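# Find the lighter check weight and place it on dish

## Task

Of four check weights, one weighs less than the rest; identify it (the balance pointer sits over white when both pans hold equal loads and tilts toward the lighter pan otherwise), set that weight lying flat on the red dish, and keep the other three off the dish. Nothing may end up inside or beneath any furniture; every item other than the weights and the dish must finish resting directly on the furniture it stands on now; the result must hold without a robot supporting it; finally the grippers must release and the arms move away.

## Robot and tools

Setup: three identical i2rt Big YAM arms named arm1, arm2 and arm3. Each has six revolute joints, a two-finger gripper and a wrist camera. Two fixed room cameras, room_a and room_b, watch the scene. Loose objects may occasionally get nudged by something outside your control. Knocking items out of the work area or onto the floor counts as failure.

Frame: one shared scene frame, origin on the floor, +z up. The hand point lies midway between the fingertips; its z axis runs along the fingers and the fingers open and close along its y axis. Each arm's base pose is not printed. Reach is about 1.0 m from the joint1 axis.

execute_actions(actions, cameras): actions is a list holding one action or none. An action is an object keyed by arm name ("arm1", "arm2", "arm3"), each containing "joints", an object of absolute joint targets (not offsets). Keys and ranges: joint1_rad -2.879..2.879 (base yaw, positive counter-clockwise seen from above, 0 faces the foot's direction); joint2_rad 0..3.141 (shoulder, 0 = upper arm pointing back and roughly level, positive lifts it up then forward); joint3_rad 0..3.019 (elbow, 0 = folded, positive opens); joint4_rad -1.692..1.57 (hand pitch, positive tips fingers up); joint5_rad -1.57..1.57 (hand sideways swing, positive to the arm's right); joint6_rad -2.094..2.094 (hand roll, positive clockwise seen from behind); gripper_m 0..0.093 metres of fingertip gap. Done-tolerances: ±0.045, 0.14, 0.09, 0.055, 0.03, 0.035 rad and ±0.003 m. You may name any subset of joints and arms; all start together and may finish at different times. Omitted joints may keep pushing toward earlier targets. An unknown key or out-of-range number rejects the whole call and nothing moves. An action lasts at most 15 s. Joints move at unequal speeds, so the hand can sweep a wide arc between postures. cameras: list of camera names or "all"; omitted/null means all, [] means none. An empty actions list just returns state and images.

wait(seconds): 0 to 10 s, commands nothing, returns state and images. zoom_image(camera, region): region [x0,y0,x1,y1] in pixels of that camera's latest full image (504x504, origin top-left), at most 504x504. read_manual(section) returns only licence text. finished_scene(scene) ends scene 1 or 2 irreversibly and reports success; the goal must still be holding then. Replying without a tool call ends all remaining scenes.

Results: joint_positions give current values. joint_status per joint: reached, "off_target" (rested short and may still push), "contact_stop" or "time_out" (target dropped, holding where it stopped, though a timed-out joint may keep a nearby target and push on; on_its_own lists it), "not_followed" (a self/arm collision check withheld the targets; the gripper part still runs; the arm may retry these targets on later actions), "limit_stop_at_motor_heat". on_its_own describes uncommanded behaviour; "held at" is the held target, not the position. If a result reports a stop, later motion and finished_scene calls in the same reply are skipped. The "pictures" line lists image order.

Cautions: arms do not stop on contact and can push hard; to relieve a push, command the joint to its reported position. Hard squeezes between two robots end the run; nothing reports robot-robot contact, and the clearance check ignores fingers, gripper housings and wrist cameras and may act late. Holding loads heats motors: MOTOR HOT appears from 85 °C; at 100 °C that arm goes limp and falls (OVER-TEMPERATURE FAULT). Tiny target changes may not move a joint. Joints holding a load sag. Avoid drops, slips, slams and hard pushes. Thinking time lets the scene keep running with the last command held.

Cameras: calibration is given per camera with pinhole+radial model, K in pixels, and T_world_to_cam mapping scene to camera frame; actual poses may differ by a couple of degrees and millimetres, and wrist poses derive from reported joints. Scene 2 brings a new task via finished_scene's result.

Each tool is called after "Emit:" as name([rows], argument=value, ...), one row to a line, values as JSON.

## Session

Emit:
execute_actions(actions=[])

Scene clock: 0.00 s.
Motor temperatures (°C, as the motors report them): arm1=[26 29 29 26 28 28] | arm2=[27 30 29 26 27 25] | arm3=[24 28 26 26 28 28]
arm1.joint_positions: joint1_rad=+0.447 joint2_rad=+0.593 joint3_rad=+1.450 joint4_rad=-1.529 joint5_rad=-0.067 joint6_rad=+0.717 gripper_m=+0.095
arm1.joint_status: not commanded
arm1.hand: x=+0.9793 y=+0.5448 z=+1.3470 quat_wxyz=(-0.420, -0.426, -0.792, -0.120) (m; scene frame)
arm2.joint_positions: joint1_rad=+0.817 joint2_rad=+0.253 joint3_rad=+1.679 joint4_rad=-1.422 joint5_rad=-0.154 joint6_rad=-0.479 gripper_m=+0.094
arm2.joint_status: not commanded
arm2.hand: x=+0.1286 y=-0.0018 z=+1.5382 quat_wxyz=(-0.701, +0.216, -0.668, +0.123) (m; scene frame)
arm3.joint_positions: joint1_rad=+0.770 joint2_rad=+0.333 joint3_rad=+1.612 joint4_rad=-1.331 joint5_rad=+0.233 joint6_rad=-0.399 gripper_m=+0.094
arm3.joint_status: not commanded
arm3.hand: x=-0.9506 y=-0.6087 z=+1.5120 quat_wxyz=(-0.598, -0.087, -0.717, +0.347) (m; scene frame)
pictures: arm1_cam_wrist, arm2_cam_wrist, arm3_cam_wrist, room_a, room_b
camera_calibration (this result's frames):
arm1_cam_wrist: T_world_to_cam=[[-0.557333, -0.614135, -0.558765, 1.63005], [-0.6855, 0.720066, -0.107677, 0.428796], [0.468476, 0.323022, -0.822306, 0.599329], [0, 0, 0, 1]] pos_world=[0.921651, 0.498715, 1.44982]
arm2_cam_wrist: T_world_to_cam=[[0.123631, -0.877636, 0.46311, -0.727382], [-0.531336, -0.4527, -0.716062, 1.17177], [0.838092, -0.157539, -0.522287, 0.819107], [0, 0, 0, 1]] pos_world=[0.0260465, 0.0211273, 1.60373]
arm3_cam_wrist: T_world_to_cam=[[-0.534242, -0.737943, 0.412342, -1.58213], [-0.696907, 0.108408, -0.70892, 0.47552], [0.478441, -0.666099, -0.572194, 1.03686], [0, 0, 0, 1]] pos_world=[-1.00992, -0.528415, 1.58277]
Images, in order (width x height): arm1_cam_wrist 504x504, arm2_cam_wrist 504x504, arm3_cam_wrist 504x504, room_a 504x504, room_b 504x504.

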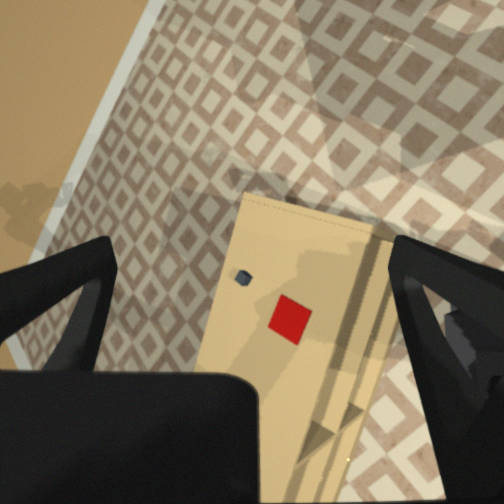

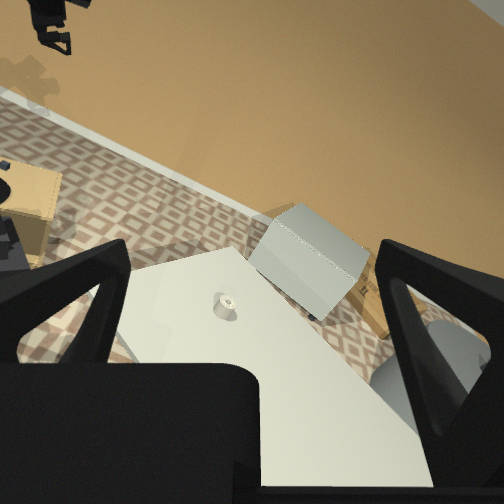

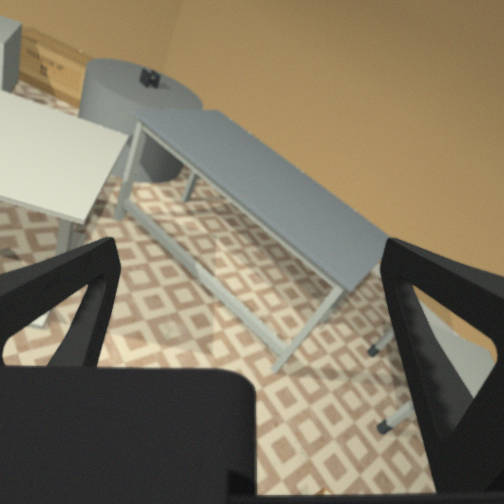

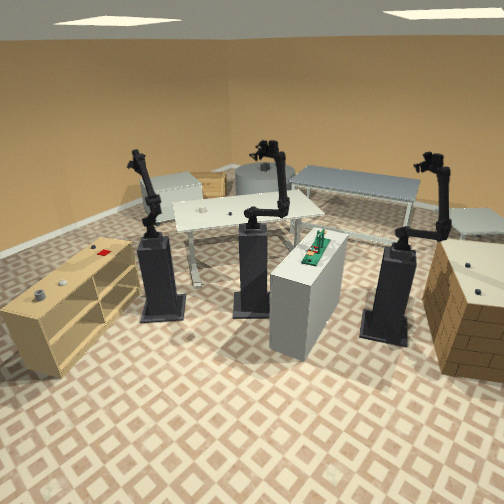

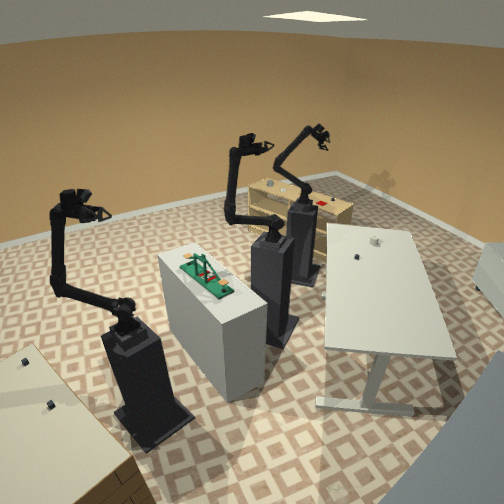

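Emit:
zoom_image(camera="room_a", region=[260, 210, 380, 300])

Emit:
zoom_image(camera="room_b", region=[150, 230, 270, 320])

Emit:
zoom_image(camera="room_a", region=[404, 230, 504, 310])

Emit:
zoom_image(camera="room_b", region=[0, 330, 120, 430])

Emit:
zoom_image(camera="room_a", region=[160, 180, 280, 250])

Emit:
zoom_image(camera="room_b", region=[300, 180, 420, 280])

Emit:
zoom_image(camera="room_a", region=[0, 220, 150, 330])

Emit:
zoom_image(camera="arm1_cam_wrist", region=[210, 240, 330, 360])

Region (260, 210, 380, 300) of room_a's 504x504 image, scaled by 4.200, with more detail than that image has; it fills the top 378 rows of this view, and the rest is white.

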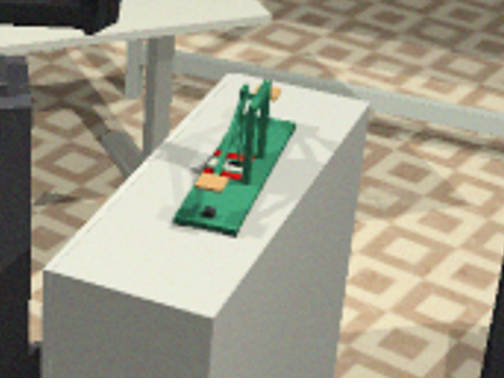

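Region (150, 230, 270, 320) of room_b's 504x504 image, scaled by 4.200, with more detail than that image has; it fills the top 378 rows of this view, and the rest is white.

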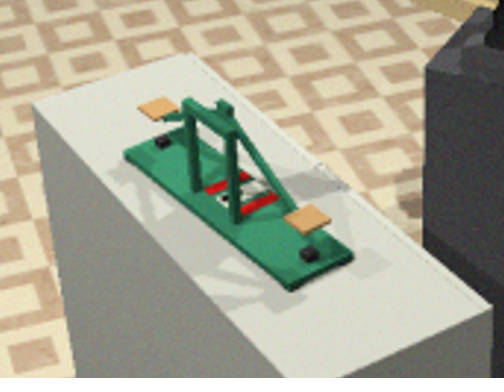

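Region (404, 230, 504, 310) of room_a's 504x504 image, scaled by 5.040, with more detail than that image has; it fills the top 403 rows of this view, and the rest is white.

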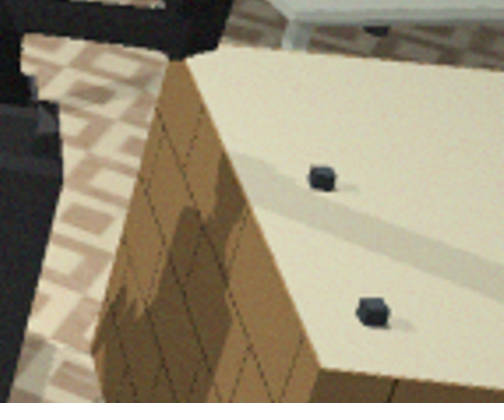

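Region (0, 330, 120, 430) of room_b's 504x504 image, scaled by 4.200, with more detail than that image has.

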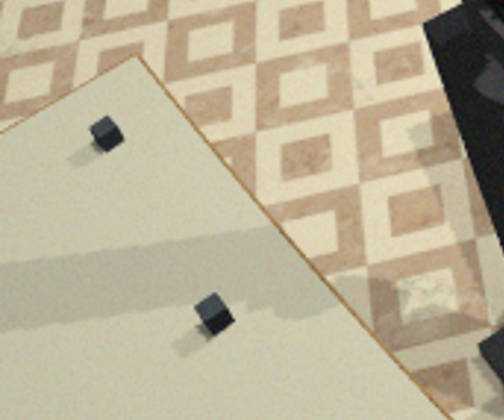

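Region (160, 180, 280, 250) of room_a's 504x504 image, scaled by 4.200, with more detail than that image has; it fills the top 294 rows of this view, and the rest is white.

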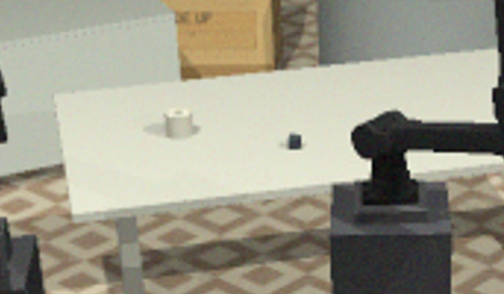

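Region (300, 180, 420, 280) of room_b's 504x504 image, scaled by 4.200, with more detail than that image has.

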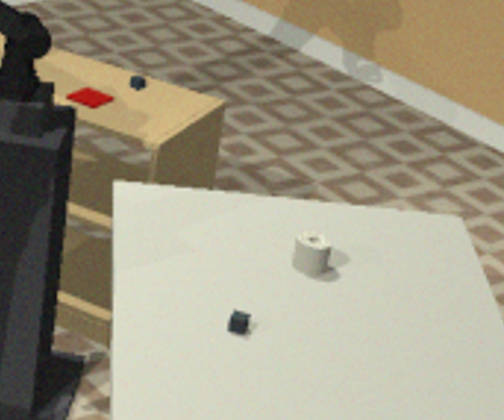

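Region (0, 220, 150, 330) of room_a's 504x504 image, scaled by 3.360, with more detail than that image has; it fills the top 370 rows of this view, and the rest is white.

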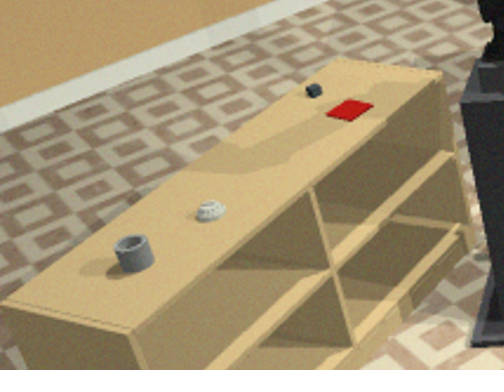

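Region (210, 240, 330, 360) of arm1_cam_wrist's 504x504 image, scaled by 4.200, with more detail than that image has.

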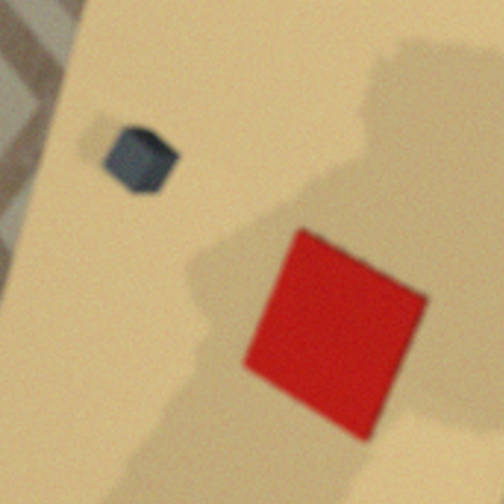

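Emit:
zoom_image(camera="room_b", region=[10, 350, 70, 420])

Emit:
zoom_image(camera="room_b", region=[342, 242, 372, 272])

Emit:
zoom_image(camera="arm1_cam_wrist", region=[228, 263, 258, 293])

Emit:
zoom_image(camera="room_a", region=[215, 200, 245, 230])

Emit:
zoom_image(camera="room_a", region=[450, 255, 495, 300])

Region (10, 350, 70, 420) of room_b's 504x504 image, scaled by 7.200, with more detail than that image has; it fills the left 432 columns of this view, and the rest is white.

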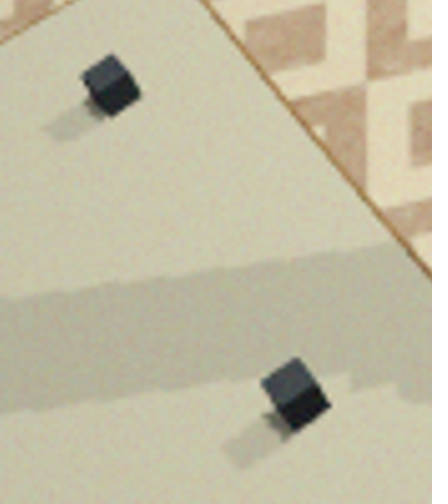

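Region (342, 242, 372, 272) of room_b's 504x504 image, scaled by 16.800, with more detail than that image has.

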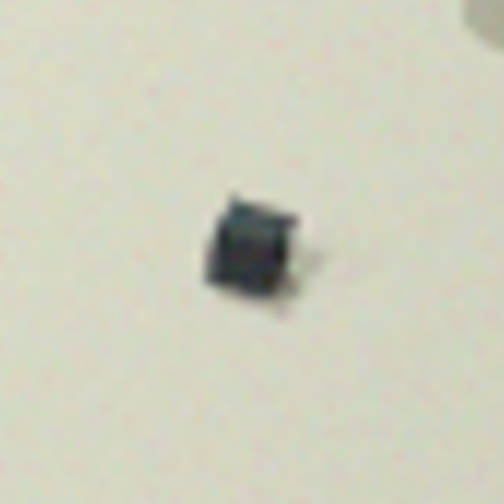

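Region (228, 263, 258, 293) of arm1_cam_wrist's 504x504 image, scaled by 16.800, with more detail than that image has.

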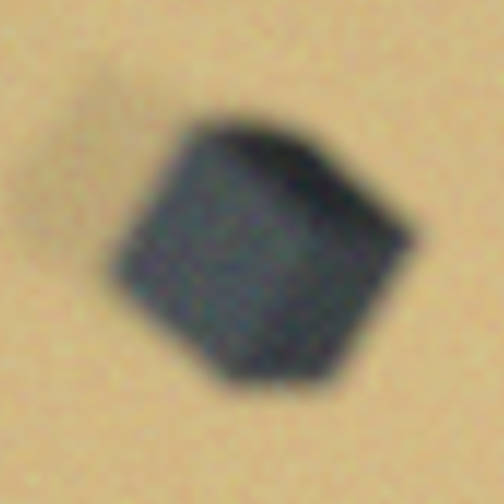

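Region (215, 200, 245, 230) of room_a's 504x504 image, scaled by 16.800, with more detail than that image has.

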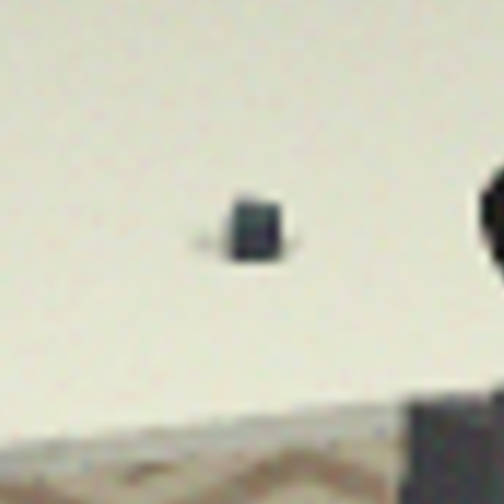

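Region (450, 255, 495, 300) of room_a's 504x504 image, scaled by 11.200, with more detail than that image has.

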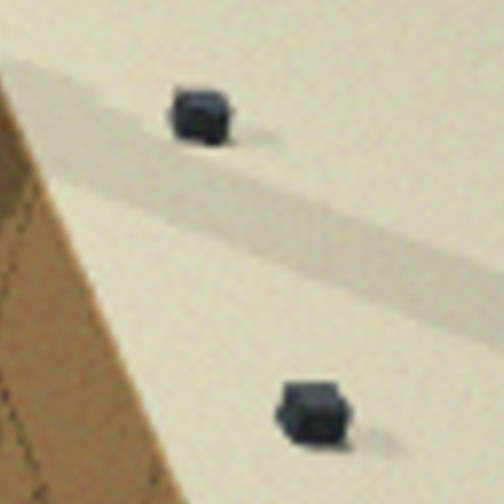

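Emit:
execute_actions([
  {"arm1":{"joints":{"joint1_rad":1.236,"joint2_rad":2.28,"joint3_rad":1.73,"joint4_rad":-0.985,"joint5_rad":0,"joint6_rad":0.29,"gripper_m":0.075}},"arm2":{"joints":{"joint1_rad":0.366,"joint2_rad":2.235,"joint3_rad":1.805,"joint4_rad":-1.105,"joint5_rad":0,"joint6_rad":0.31,"gripper_m":0.075}},"arm3":{"joints":{"joint1_rad":-1.43,"joint2_rad":1.92,"joint3_rad":1.385,"joint4_rad":-0.99,"joint5_rad":0,"joint6_rad":0.13,"gripper_m":0.075}}},
], cameras=["arm1_cam_wrist","arm2_cam_wrist","arm3_cam_wrist"])

Scene clock: 9.73 s.
Motor temperatures (°C, as the motors report them): arm1=[26 29 30 26 28 28] | arm2=[27 30 30 26 27 25] | arm3=[24 28 26 26 28 28]
arm1.joint_positions: joint1_rad=+1.245 joint2_rad=+2.277 joint3_rad=+1.703 joint4_rad=-0.985 joint5_rad=+0.000 joint6_rad=+0.299 gripper_m=+0.075
arm1.joint_status: all done
arm1.hand: x=+1.3635 y=+0.8961 z=+0.7350 quat_wxyz=(-0.007, +0.099, -0.995, -0.002) (m; scene frame)
arm2.joint_positions: joint1_rad=+0.372 joint2_rad=+2.254 joint3_rad=+1.789 joint4_rad=-1.101 joint5_rad=-0.002 joint6_rad=+0.296 gripper_m=+0.075
arm2.joint_status: all done
arm2.hand: x=+0.7521 y=-0.3236 z=+0.8410 quat_wxyz=(-0.008, -0.369, -0.929, +0.000) (m; scene frame)
arm3.joint_positions: joint1_rad=-1.438 joint2_rad=+1.907 joint3_rad=+1.398 joint4_rad=-0.994 joint5_rad=+0.000 joint6_rad=+0.124 gripper_m=+0.075
arm3.joint_status: all done
arm3.hand: x=-1.4496 y=-0.8356 z=+0.8699 quat_wxyz=(-0.012, -0.980, -0.197, +0.028) (m; scene frame)
pictures: arm1_cam_wrist, arm2_cam_wrist, arm3_cam_wrist
camera_calibration (this result's frames):
arm1_cam_wrist: T_world_to_cam=[[0.199732, -0.979555, -0.0240592, 0.62017], [-0.803151, -0.17773, 0.568648, 0.841072], [-0.561298, -0.094254, -0.822229, 1.58053], [0, 0, 0, 1]] pos_world=[1.43879, 0.905946, 0.836205]
arm2_cam_wrist: T_world_to_cam=[[-0.689234, -0.724401, -0.0141093, 0.298264], [-0.592893, 0.552703, 0.585659, 0.134987], [-0.416454, 0.412022, -0.810435, 1.25194], [0, 0, 0, 1]] pos_world=[0.806981, -0.374371, 0.939766]
arm3_cam_wrist: T_world_to_cam=[[-0.405208, 0.914152, -0.011515, 0.184927], [0.766218, 0.346452, 0.541185, 0.929596], [0.498714, 0.210469, -0.840825, 1.7526], [0, 0, 0, 1]] pos_world=[-1.51139, -0.859981, 0.972676]
Images, in order (width x height): arm1_cam_wrist 504x504, arm2_cam_wrist 504x504, arm3_cam_wrist 504x504.

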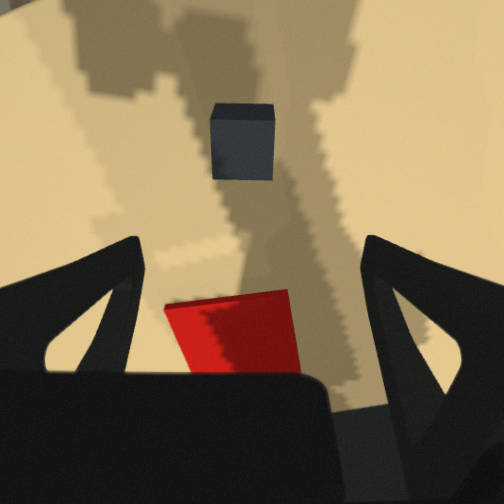

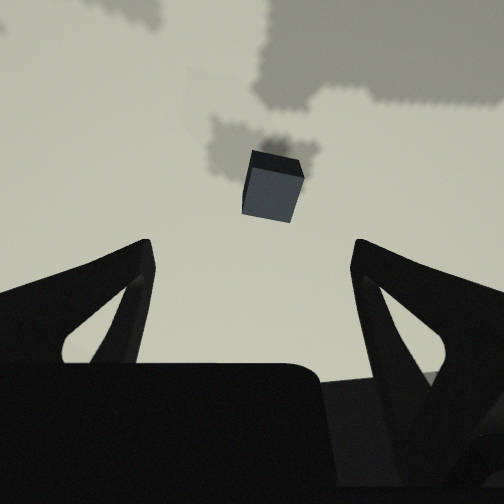

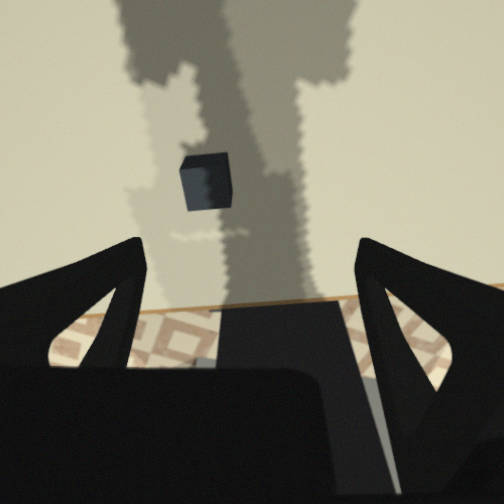

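Emit:
zoom_image(camera="arm1_cam_wrist", region=[190, 90, 290, 190])

Emit:
zoom_image(camera="arm2_cam_wrist", region=[225, 135, 325, 235])

Emit:
zoom_image(camera="arm3_cam_wrist", region=[160, 130, 260, 230])

Region (190, 90, 290, 190) of arm1_cam_wrist's 504x504 image, scaled by 5.040, with more detail than that image has.

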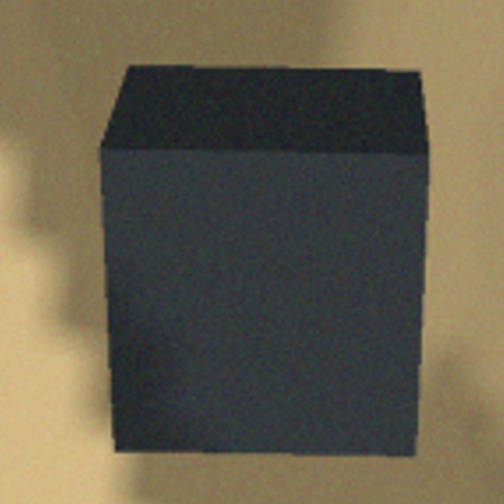

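Region (225, 135, 325, 235) of arm2_cam_wrist's 504x504 image, scaled by 5.040, with more detail than that image has.

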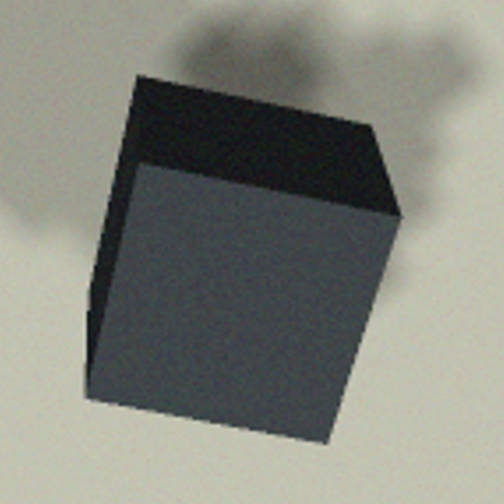

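Region (160, 130, 260, 230) of arm3_cam_wrist's 504x504 image, scaled by 5.040, with more detail than that image has.

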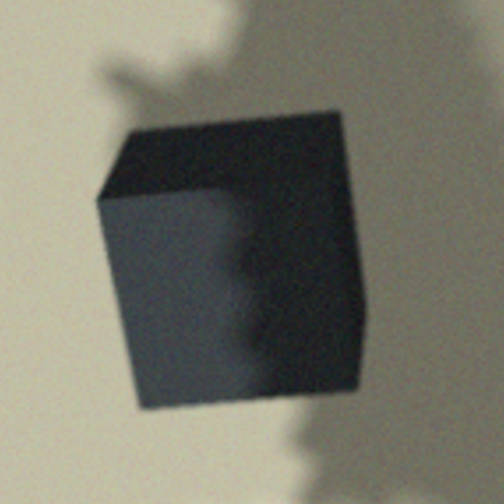

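Emit:
execute_actions([
  {"arm1":{"joints":{"joint1_rad":1.258,"joint2_rad":2.405,"joint3_rad":1.785,"joint4_rad":-0.89,"joint6_rad":0.32}},"arm2":{"joints":{"joint1_rad":0.355,"joint2_rad":2.328,"joint3_rad":1.716,"joint4_rad":-0.928,"joint6_rad":0.505}},"arm3":{"joints":{"joint1_rad":-1.372,"joint2_rad":2.078,"joint3_rad":1.30,"joint4_rad":-0.768,"joint6_rad":0.08,"gripper_m":0.085}}},
], cameras=["arm1_cam_wrist","arm2_cam_wrist","arm3_cam_wrist"])

Scene clock: 13.37 s.
Motor temperatures (°C, as the motors report them): arm1=[26 30 31 26 28 28] | arm2=[27 30 30 26 28 25] | arm3=[24 28 27 26 28 28]
arm1.joint_positions: joint1_rad=+1.246 joint2_rad=+2.407 joint3_rad=+1.759 joint4_rad=-0.899 joint5_rad=+0.000 joint6_rad=+0.311 gripper_m=+0.075
arm1.joint_status: all done
arm1.hand: x=+1.3773 y=+0.9043 z=+0.6716 quat_wxyz=(-0.012, +0.093, -0.996, -0.005) (m; scene frame)
arm2.joint_positions: joint1_rad=+0.359 joint2_rad=+2.348 joint3_rad=+1.703 joint4_rad=-0.937 joint5_rad=-0.002 joint6_rad=+0.490 gripper_m=+0.075
arm2.joint_status: all done
arm2.hand: x=+0.7337 y=-0.3238 z=+0.7545 quat_wxyz=(-0.001, -0.463, -0.886, -0.001) (m; scene frame)
arm3.joint_positions: joint1_rad=-1.369 joint2_rad=+2.079 joint3_rad=+1.298 joint4_rad=-0.782 joint5_rad=+0.000 joint6_rad=+0.088 gripper_m=+0.085
arm3.joint_status: all done
arm3.hand: x=-1.4095 y=-0.8556 z=+0.7493 quat_wxyz=(-0.002, -0.969, -0.248, -0.001) (m; scene frame)
pictures: arm1_cam_wrist, arm2_cam_wrist, arm3_cam_wrist
camera_calibration (this result's frames):
arm1_cam_wrist: T_world_to_cam=[[0.189554, -0.981473, -0.0279111, 0.642303], [-0.811008, -0.172529, 0.559017, 0.90232], [-0.553476, -0.0833278, -0.828686, 1.52056], [0, 0, 0, 1]] pos_world=[1.45163, 0.912784, 0.773584]
arm2_cam_wrist: T_world_to_cam=[[-0.824052, -0.566422, -0.0102125, 0.431401], [-0.4593, 0.657437, 0.597344, 0.101947], [-0.331635, 0.496933, -0.80192, 1.13306], [0, 0, 0, 1]] pos_world=[0.778083, -0.385723, 0.852131]
arm3_cam_wrist: T_world_to_cam=[[-0.497865, 0.867235, -0.005811, 0.0430611], [0.697944, 0.404637, 0.590883, 0.887357], [0.514786, 0.290124, -0.806736, 1.70063], [0, 0, 0, 1]] pos_world=[-1.47335, -0.889795, 0.847883]
Images, in order (width x height): arm1_cam_wrist 504x504, arm2_cam_wrist 504x504, arm3_cam_wrist 504x504.

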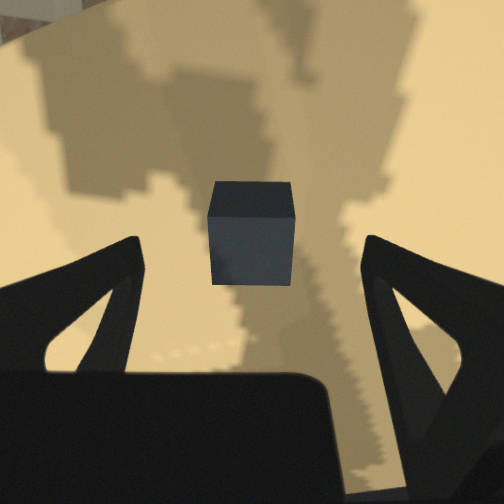

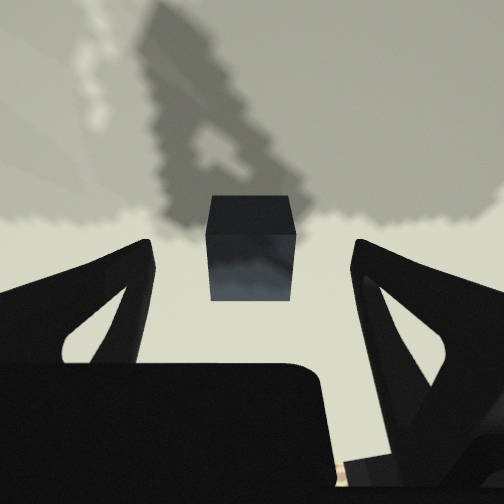

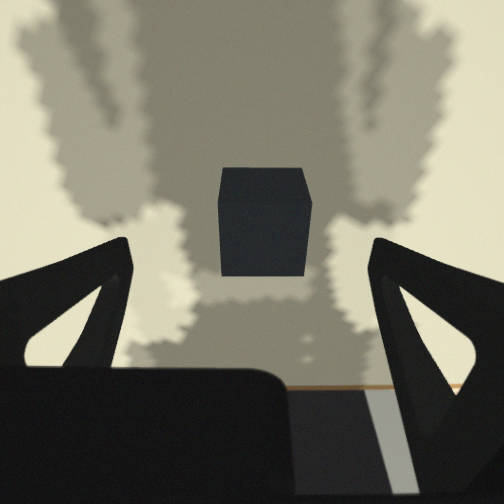

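Emit:
execute_actions([
  {"arm1":{"joints":{"joint2_rad":2.45,"joint4_rad":-0.875,"gripper_m":0.05}},"arm2":{"joints":{"gripper_m":0.02}},"arm3":{"joints":{"joint1_rad":-1.385,"joint2_rad":2.137,"joint4_rad":-0.735,"gripper_m":0.05}}},
], cameras=["arm1_cam_wrist","arm2_cam_wrist","arm3_cam_wrist"])

Scene clock: 15.20 s.
Motor temperatures (°C, as the motors report them): arm1=[26 30 31 26 28 28] | arm2=[27 31 30 26 28 25] | arm3=[24 28 27 26 28 28]
arm1.joint_positions: joint1_rad=+1.246 joint2_rad=+2.432 joint3_rad=+1.759 joint4_rad=-0.886 joint5_rad=+0.000 joint6_rad=+0.311 gripper_m=+0.050
arm1.joint_status: all done
arm1.hand: x=+1.3739 y=+0.9025 z=+0.6556 quat_wxyz=(-0.007, +0.093, -0.996, -0.002) (m; scene frame)
arm2.joint_positions: joint1_rad=+0.359 joint2_rad=+2.348 joint3_rad=+1.703 joint4_rad=-0.936 joint5_rad=-0.002 joint6_rad=+0.491 gripper_m=+0.029
arm2.joint_status: gripper_m off_target (ended at +0.029, target +0.020)
arm2.hand: x=+0.7338 y=-0.3239 z=+0.7545 quat_wxyz=(-0.001, -0.464, -0.886, -0.001) (m; scene frame)
arm3.joint_positions: joint1_rad=-1.371 joint2_rad=+2.103 joint3_rad=+1.298 joint4_rad=-0.750 joint5_rad=+0.000 joint6_rad=+0.088 gripper_m=+0.050
arm3.joint_status: all done
arm3.hand: x=-1.4119 y=-0.8561 z=+0.7367 quat_wxyz=(-0.003, -0.969, -0.247, +0.003) (m; scene frame)
pictures: arm1_cam_wrist, arm2_cam_wrist, arm3_cam_wrist
camera_calibration (this result's frames):
arm1_cam_wrist: T_world_to_cam=[[0.189257, -0.981629, -0.0242183, 0.638801], [-0.804964, -0.169227, 0.568678, 0.890564], [-0.562329, -0.0881316, -0.822203, 1.51758], [0, 0, 0, 1]] pos_world=[1.44936, 0.91152, 0.756788]
arm2_cam_wrist: T_world_to_cam=[[-0.824479, -0.5658, -0.010241, 0.431969], [-0.459099, 0.658196, 0.596662, 0.102717], [-0.330851, 0.496637, -0.802427, 1.13289], [0, 0, 0, 1]] pos_world=[0.778123, -0.385834, 0.852196]
arm3_cam_wrist: T_world_to_cam=[[-0.496215, 0.868177, -0.00630984, 0.0456818], [0.702465, 0.405751, 0.58473, 0.908585], [0.51021, 0.28572, -0.811203, 1.68495], [0, 0, 0, 1]] pos_world=[-1.47526, -0.889741, 0.835845]
Images, in order (width x height): arm1_cam_wrist 504x504, arm2_cam_wrist 504x504, arm3_cam_wrist 504x504.

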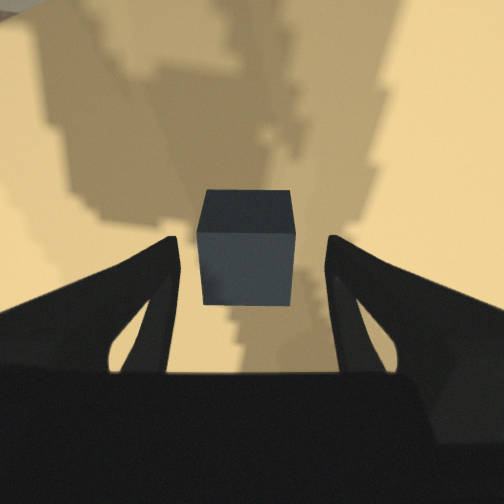

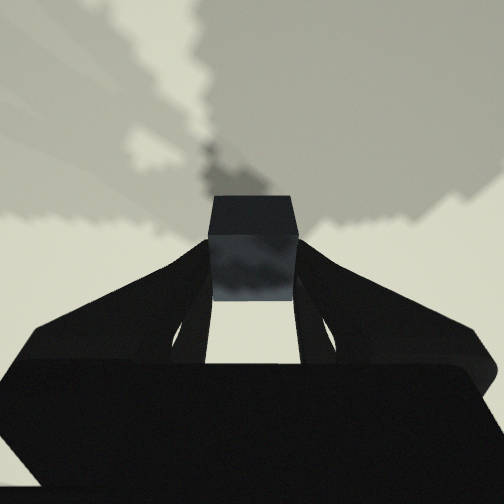

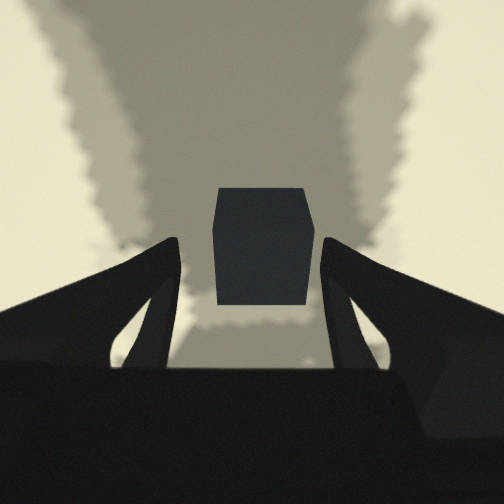

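Emit:
execute_actions([
  {"arm1":{"joints":{"joint2_rad":2.425,"gripper_m":0.02}},"arm3":{"joints":{"joint2_rad":2.09,"gripper_m":0.02}}},
], cameras=["arm1_cam_wrist","arm3_cam_wrist"])

Scene clock: 16.00 s.
Motor temperatures (°C, as the motors report them): arm1=[26 30 31 26 28 28] | arm2=[27 31 30 26 28 25] | arm3=[24 28 27 26 28 28]
arm1.joint_positions: joint1_rad=+1.247 joint2_rad=+2.432 joint3_rad=+1.759 joint4_rad=-0.884 joint5_rad=-0.001 joint6_rad=+0.312 gripper_m=+0.029
arm1.joint_status: gripper_m off_target (ended at +0.029, target +0.020); the others done
arm1.hand: x=+1.3741 y=+0.9032 z=+0.6556 quat_wxyz=(-0.007, +0.093, -0.996, -0.003) (m; scene frame)
arm2.joint_positions: joint1_rad=+0.359 joint2_rad=+2.348 joint3_rad=+1.703 joint4_rad=-0.936 joint5_rad=-0.002 joint6_rad=+0.491 gripper_m=+0.029
arm2.joint_status: not commanded
arm2.hand: x=+0.7338 y=-0.3239 z=+0.7545 quat_wxyz=(-0.001, -0.464, -0.886, -0.001) (m; scene frame)
arm3.joint_positions: joint1_rad=-1.372 joint2_rad=+2.103 joint3_rad=+1.298 joint4_rad=-0.750 joint5_rad=+0.001 joint6_rad=+0.087 gripper_m=+0.029
arm3.joint_status: gripper_m off_target (ended at +0.029, target +0.020); the others done
arm3.hand: x=-1.4122 y=-0.8559 z=+0.7367 quat_wxyz=(-0.003, -0.969, -0.247, +0.003) (m; scene frame)
pictures: arm1_cam_wrist, arm3_cam_wrist
camera_calibration (this result's frames):
arm1_cam_wrist: T_world_to_cam=[[0.189302, -0.981596, -0.0251684, 0.640013], [-0.805808, -0.169946, 0.567267, 0.893531], [-0.561105, -0.0871041, -0.823149, 1.51574], [0, 0, 0, 1]] pos_world=[1.44935, 0.912114, 0.756917]
arm3_cam_wrist: T_world_to_cam=[[-0.496214, 0.86818, -0.00594893, 0.0451549], [0.702778, 0.405682, 0.584402, 0.9093], [0.509779, 0.285808, -0.811442, 1.68466], [0, 0, 0, 1]] pos_world=[-1.47543, -0.889577, 0.835874]
Images, in order (width x height): arm1_cam_wrist 504x504, arm3_cam_wrist 504x504.

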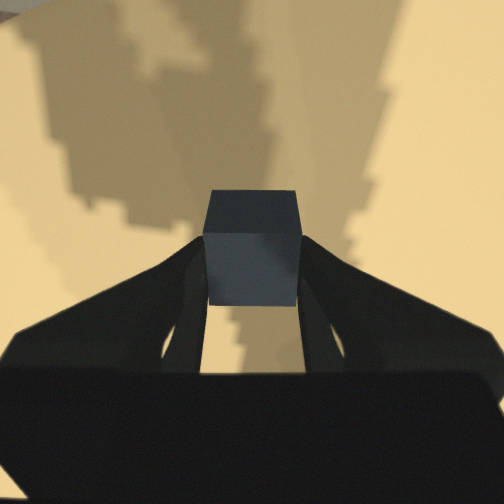

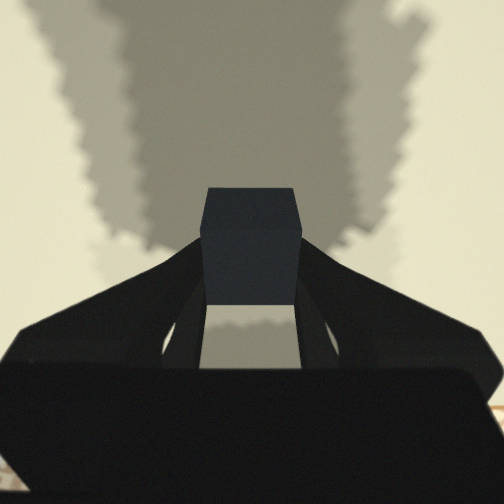

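Emit:
execute_actions([
  {"arm1":{"joints":{"joint2_rad":2.22,"joint4_rad":-1.08}},"arm2":{"joints":{"joint1_rad":-2.385,"joint2_rad":2.005,"joint3_rad":1.98,"joint4_rad":-1.515,"joint6_rad":1.20}},"arm3":{"joints":{"joint1_rad":1.468,"joint2_rad":2.07,"joint3_rad":1.945,"joint4_rad":-1.425,"joint6_rad":1.57}}},
])

Scene clock: 20.03 s.
Motor temperatures (°C, as the motors report them): arm1=[26 30 31 26 28 28] | arm2=[27 31 31 26 28 25] | arm3=[24 29 27 26 28 28]
arm1.joint_positions: joint1_rad=+1.247 joint2_rad=+2.232 joint3_rad=+1.759 joint4_rad=-1.073 joint5_rad=-0.001 joint6_rad=+0.312 gripper_m=+0.029
arm1.joint_status: all done
arm1.hand: x=+1.3727 y=+0.9027 z=+0.7819 quat_wxyz=(-0.013, +0.093, -0.996, -0.005) (m; scene frame)
arm2.joint_positions: joint1_rad=-2.386 joint2_rad=+2.040 joint3_rad=+1.964 joint4_rad=-1.508 joint5_rad=+0.001 joint6_rad=+1.186 gripper_m=+0.029
arm2.joint_status: all done
arm2.hand: x=-0.4670 y=+0.0179 z=+1.0243 quat_wxyz=(+0.005, -0.807, +0.590, -0.011) (m; scene frame)
arm3.joint_positions: joint1_rad=+1.476 joint2_rad=+2.081 joint3_rad=+1.923 joint4_rad=-1.411 joint5_rad=-0.002 joint6_rad=+1.562 gripper_m=+0.029
arm3.joint_status: all done
arm3.hand: x=-0.3466 y=-0.3718 z=+0.9677 quat_wxyz=(-0.004, -0.593, -0.805, -0.004) (m; scene frame)
pictures: arm1_cam_wrist, arm2_cam_wrist, arm3_cam_wrist, room_a, room_b
camera_calibration (this result's frames):
arm1_cam_wrist: T_world_to_cam=[[0.189599, -0.98144, -0.0287537, 0.645178], [-0.811647, -0.173143, 0.557898, 0.838914], [-0.552522, -0.0824391, -0.829411, 1.60779], [0, 0, 0, 1]] pos_world=[1.44692, 0.911, 0.884043]
arm2_cam_wrist: T_world_to_cam=[[0.954359, 0.298314, 0.0144373, 0.428053], [0.228484, -0.760382, 0.607959, -0.499608], [0.192341, -0.576913, -0.793837, 1.03711], [0, 0, 0, 1]] pos_world=[-0.493842, 0.0907324, 1.12085]
arm3_cam_wrist: T_world_to_cam=[[-0.948836, -0.315521, -0.0124969, -0.435626], [-0.261806, 0.763943, 0.589787, -0.377288], [-0.176543, 0.562883, -0.807462, 1.05177], [0, 0, 0, 1]] pos_world=[-0.326431, -0.441248, 1.06634]
Images, in order (width x height): arm1_cam_wrist 504x504, arm2_cam_wrist 504x504, arm3_cam_wrist 504x504, room_a 504x504, room_b 504x504.

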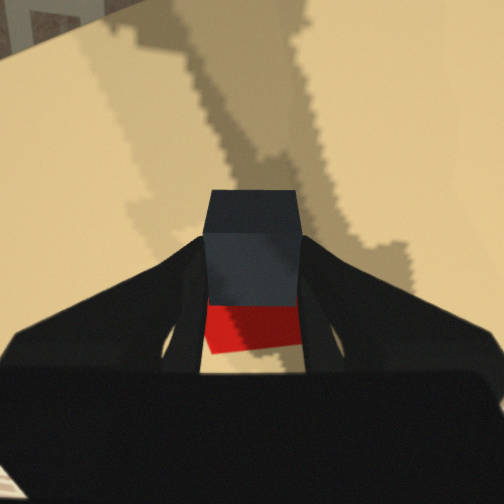

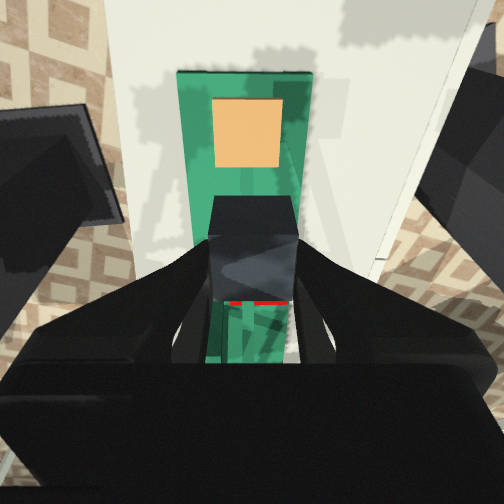

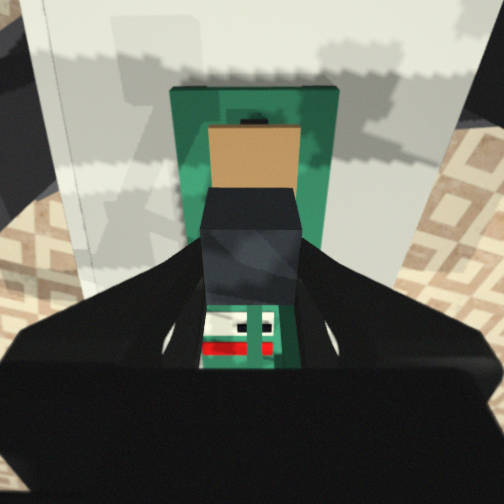

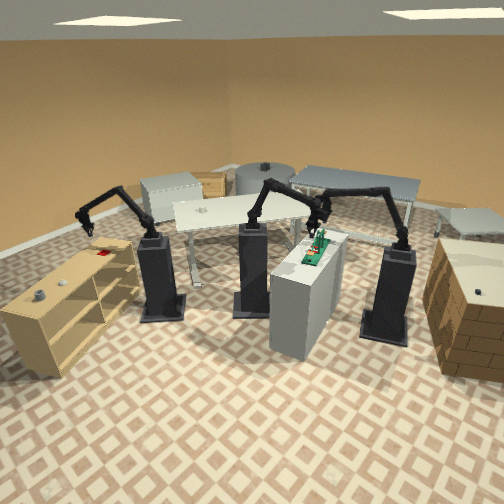

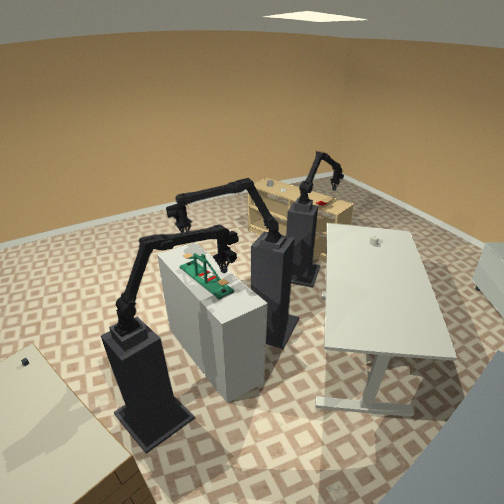

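Emit:
zoom_image(camera="arm2_cam_wrist", region=[170, 60, 330, 220])

Emit:
zoom_image(camera="arm3_cam_wrist", region=[170, 80, 340, 250])

Region (170, 60, 330, 220) of arm2_cam_wrist's 504x504 image, scaled by 3.150, with more detail than that image has.

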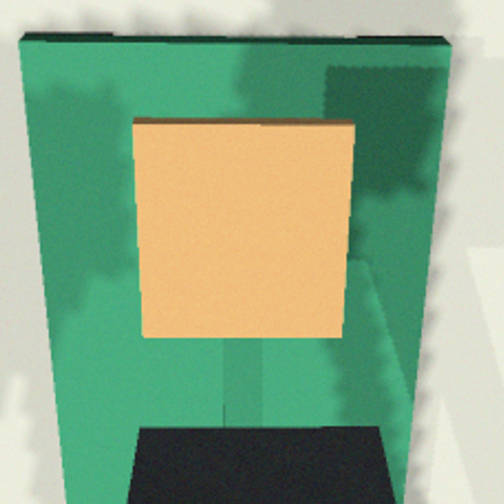

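Region (170, 80, 340, 250) of arm3_cam_wrist's 504x504 image, scaled by 2.965, with more detail than that image has.

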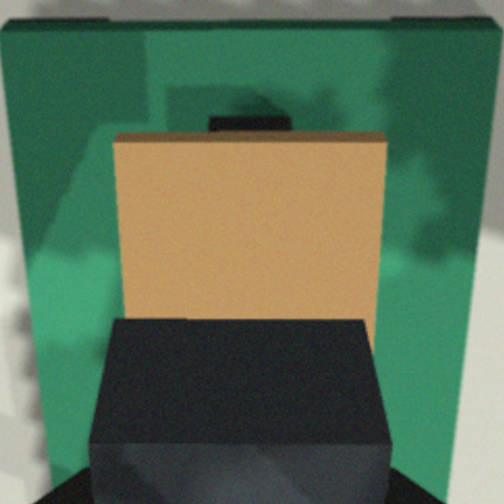

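Emit:
execute_actions([
  {"arm1":{"joints":{"joint1_rad":1.35,"joint2_rad":2.07,"joint3_rad":1.222,"joint4_rad":-0.66,"joint6_rad":0.18}},"arm2":{"joints":{"joint1_rad":-2.368,"joint2_rad":2.08,"joint3_rad":1.732,"joint4_rad":-1.155,"joint6_rad":1.215}},"arm3":{"joints":{"joint1_rad":1.507,"joint2_rad":2.143,"joint3_rad":1.808,"joint4_rad":-1.228,"joint6_rad":1.59}}},
], cameras=["arm1_cam_wrist","arm2_cam_wrist","arm3_cam_wrist","room_b"])

Scene clock: 22.80 s.
Motor temperatures (°C, as the motors report them): arm1=[26 31 31 26 28 28] | arm2=[27 31 31 26 28 25] | arm3=[24 29 27 26 28 28]
arm1.joint_positions: joint1_rad=+1.357 joint2_rad=+2.094 joint3_rad=+1.201 joint4_rad=-0.671 joint5_rad=-0.002 joint6_rad=+0.189 gripper_m=+0.029
arm1.joint_status: all done
arm1.hand: x=+1.2177 y=+0.8824 z=+0.6947 quat_wxyz=(-0.004, +0.209, -0.978, -0.002) (m; scene frame)
arm2.joint_positions: joint1_rad=-2.372 joint2_rad=+2.114 joint3_rad=+1.708 joint4_rad=-1.163 joint5_rad=+0.001 joint6_rad=+1.201 gripper_m=+0.029
arm2.joint_status: all done
arm2.hand: x=-0.4622 y=+0.0081 z=+0.8848 quat_wxyz=(+0.001, -0.807, +0.591, -0.005) (m; scene frame)
arm3.joint_positions: joint1_rad=+1.499 joint2_rad=+2.130 joint3_rad=+1.811 joint4_rad=-1.242 joint5_rad=-0.001 joint6_rad=+1.582 gripper_m=+0.029
arm3.joint_status: all done
arm3.hand: x=-0.3488 y=-0.3568 z=+0.8954 quat_wxyz=(-0.006, -0.592, -0.806, -0.007) (m; scene frame)
pictures: arm1_cam_wrist, arm2_cam_wrist, arm3_cam_wrist, room_b
camera_calibration (this result's frames):
arm1_cam_wrist: T_world_to_cam=[[0.410797, -0.911439, -0.0229207, 0.316964], [-0.742219, -0.348916, 0.572161, 0.818955], [-0.529487, -0.21803, -0.819821, 1.53308], [0, 0, 0, 1]] pos_world=[1.28938, 0.908899, 0.795545]
arm2_cam_wrist: T_world_to_cam=[[0.954722, 0.297499, -0.00038462, 0.441638], [0.237325, -0.760833, 0.603995, -0.415785], [0.179395, -0.576738, -0.796988, 0.916589], [0, 0, 0, 1]] pos_world=[-0.487397, 0.080902, 0.981812]
arm3_cam_wrist: T_world_to_cam=[[-0.947501, -0.319121, -0.0200711, -0.427991], [-0.269111, 0.761967, 0.589055, -0.349289], [-0.172686, 0.563531, -0.807844, 0.986574], [0, 0, 0, 1]] pos_world=[-0.329152, -0.4264, 0.994158]
Images, in order (width x height): arm1_cam_wrist 504x504, arm2_cam_wrist 504x504, arm3_cam_wrist 504x504, room_b 504x504.

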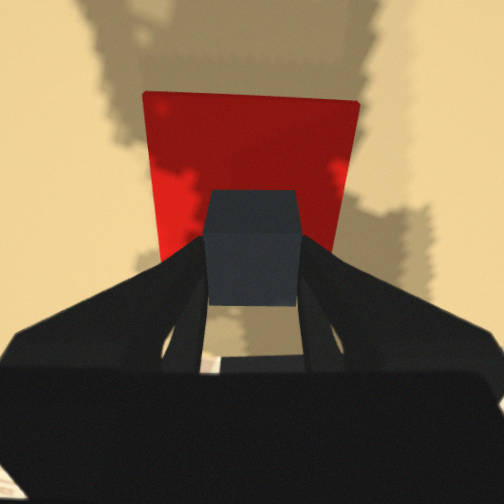

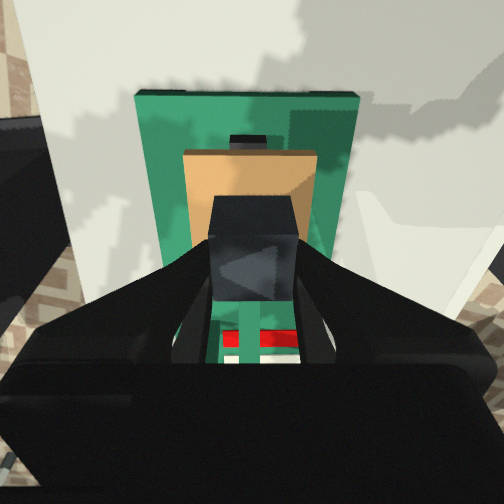

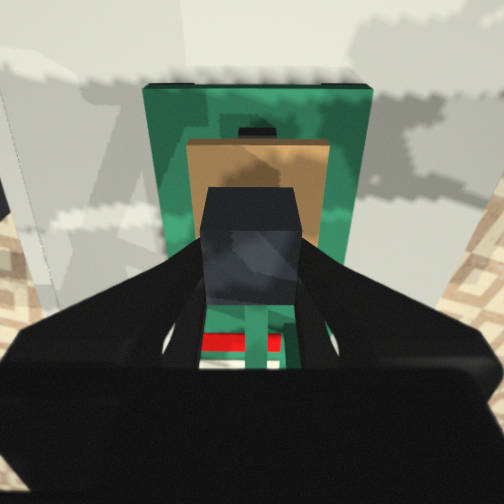

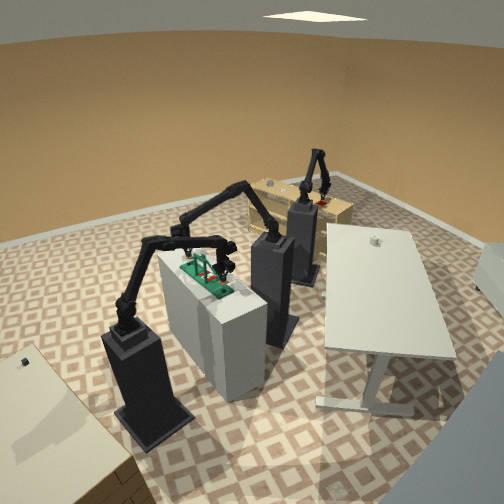

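Emit:
zoom_image(camera="arm2_cam_wrist", region=[170, 120, 330, 260])

Emit:
zoom_image(camera="arm3_cam_wrist", region=[175, 120, 335, 260])

Emit:
zoom_image(camera="room_b", region=[170, 230, 250, 310])

Region (170, 120, 330, 260) of arm2_cam_wrist's 504x504 image, scaled by 3.150, with more detail than that image has; it fills the top 441 rows of this view, and the rest is white.

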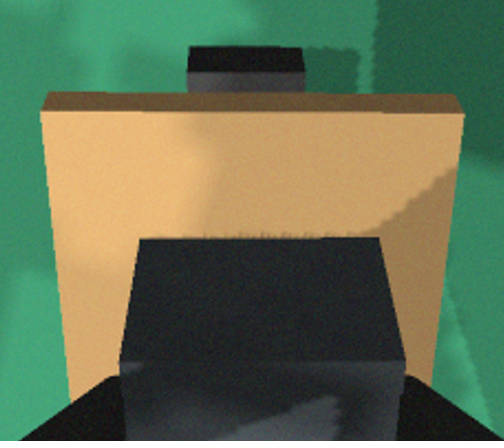

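Region (175, 120, 335, 260) of arm3_cam_wrist's 504x504 image, scaled by 3.150, with more detail than that image has; it fills the top 441 rows of this view, and the rest is white.

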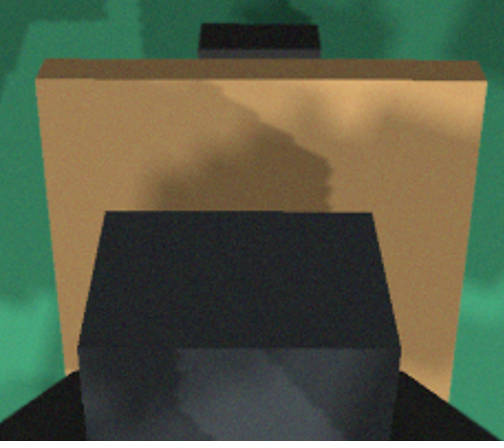

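Region (170, 230, 250, 310) of room_b's 504x504 image, scaled by 6.300, with more detail than that image has.

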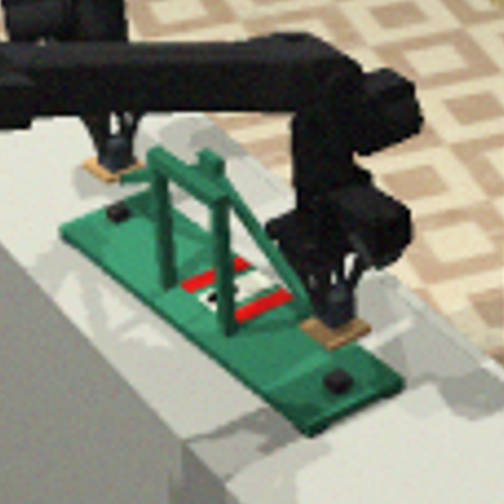

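Emit:
execute_actions([
  {"arm2":{"joints":{"gripper_m":0.062}}},
], cameras=["arm2_cam_wrist","arm3_cam_wrist"])

Scene clock: 24.83 s.
Motor temperatures (°C, as the motors report them): arm1=[26 31 31 26 28 28] | arm2=[27 31 31 26 28 25] | arm3=[24 29 28 26 28 28]
arm1.joint_positions: joint1_rad=+1.357 joint2_rad=+2.094 joint3_rad=+1.201 joint4_rad=-0.671 joint5_rad=-0.002 joint6_rad=+0.189 gripper_m=+0.029
arm1.joint_status: not commanded
arm1.hand: x=+1.2177 y=+0.8824 z=+0.6947 quat_wxyz=(-0.004, +0.209, -0.978, -0.002) (m; scene frame)
arm2.joint_positions: joint1_rad=-2.372 joint2_rad=+2.100 joint3_rad=+1.708 joint4_rad=-1.163 joint5_rad=+0.001 joint6_rad=+1.201 gripper_m=+0.062
arm2.joint_status: all done
arm2.hand: x=-0.4637 y=+0.0082 z=+0.8931 quat_wxyz=(-0.003, -0.807, +0.591, +0.001) (m; scene frame)
arm3.joint_positions: joint1_rad=+1.499 joint2_rad=+2.130 joint3_rad=+1.811 joint4_rad=-1.240 joint5_rad=+0.001 joint6_rad=+1.582 gripper_m=+0.029
arm3.joint_status: not commanded
arm3.hand: x=-0.3482 y=-0.3570 z=+0.8957 quat_wxyz=(-0.008, -0.592, -0.806, -0.008) (m; scene frame)
pictures: arm2_cam_wrist, arm3_cam_wrist
camera_calibration (this result's frames):
arm2_cam_wrist: T_world_to_cam=[[0.954762, 0.297076, -0.0132115, 0.454519], [0.245233, -0.761462, 0.60003, -0.413127], [0.168194, -0.576126, -0.799869, 0.920932], [0, 0, 0, 1]] pos_world=[-0.487541, 0.0809651, 0.990518]
arm3_cam_wrist: T_world_to_cam=[[-0.947453, -0.319114, -0.022342, -0.425439], [-0.270715, 0.762624, 0.587467, -0.348064], [-0.170431, 0.562646, -0.808939, 0.988412], [0, 0, 0, 1]] pos_world=[-0.328853, -0.426448, 0.994536]
Images, in order (width x height): arm2_cam_wrist 504x504, arm3_cam_wrist 504x504.

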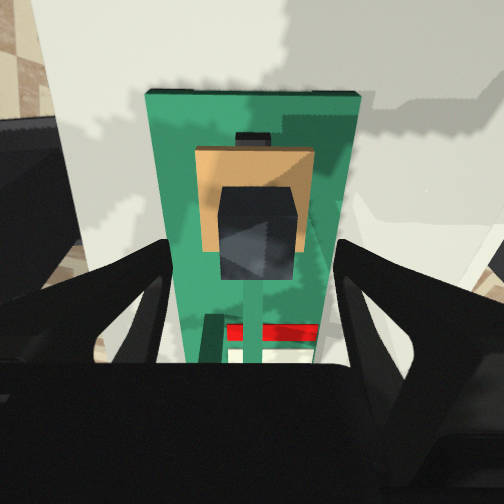

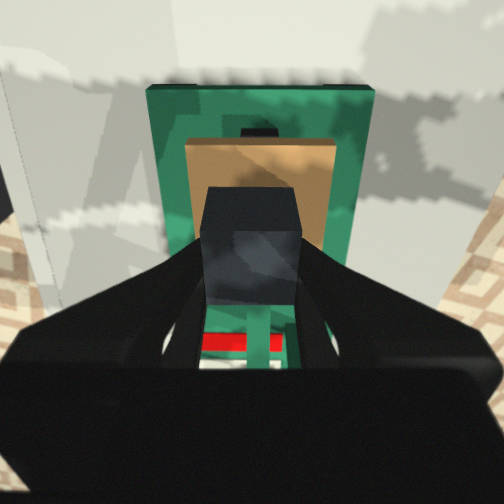

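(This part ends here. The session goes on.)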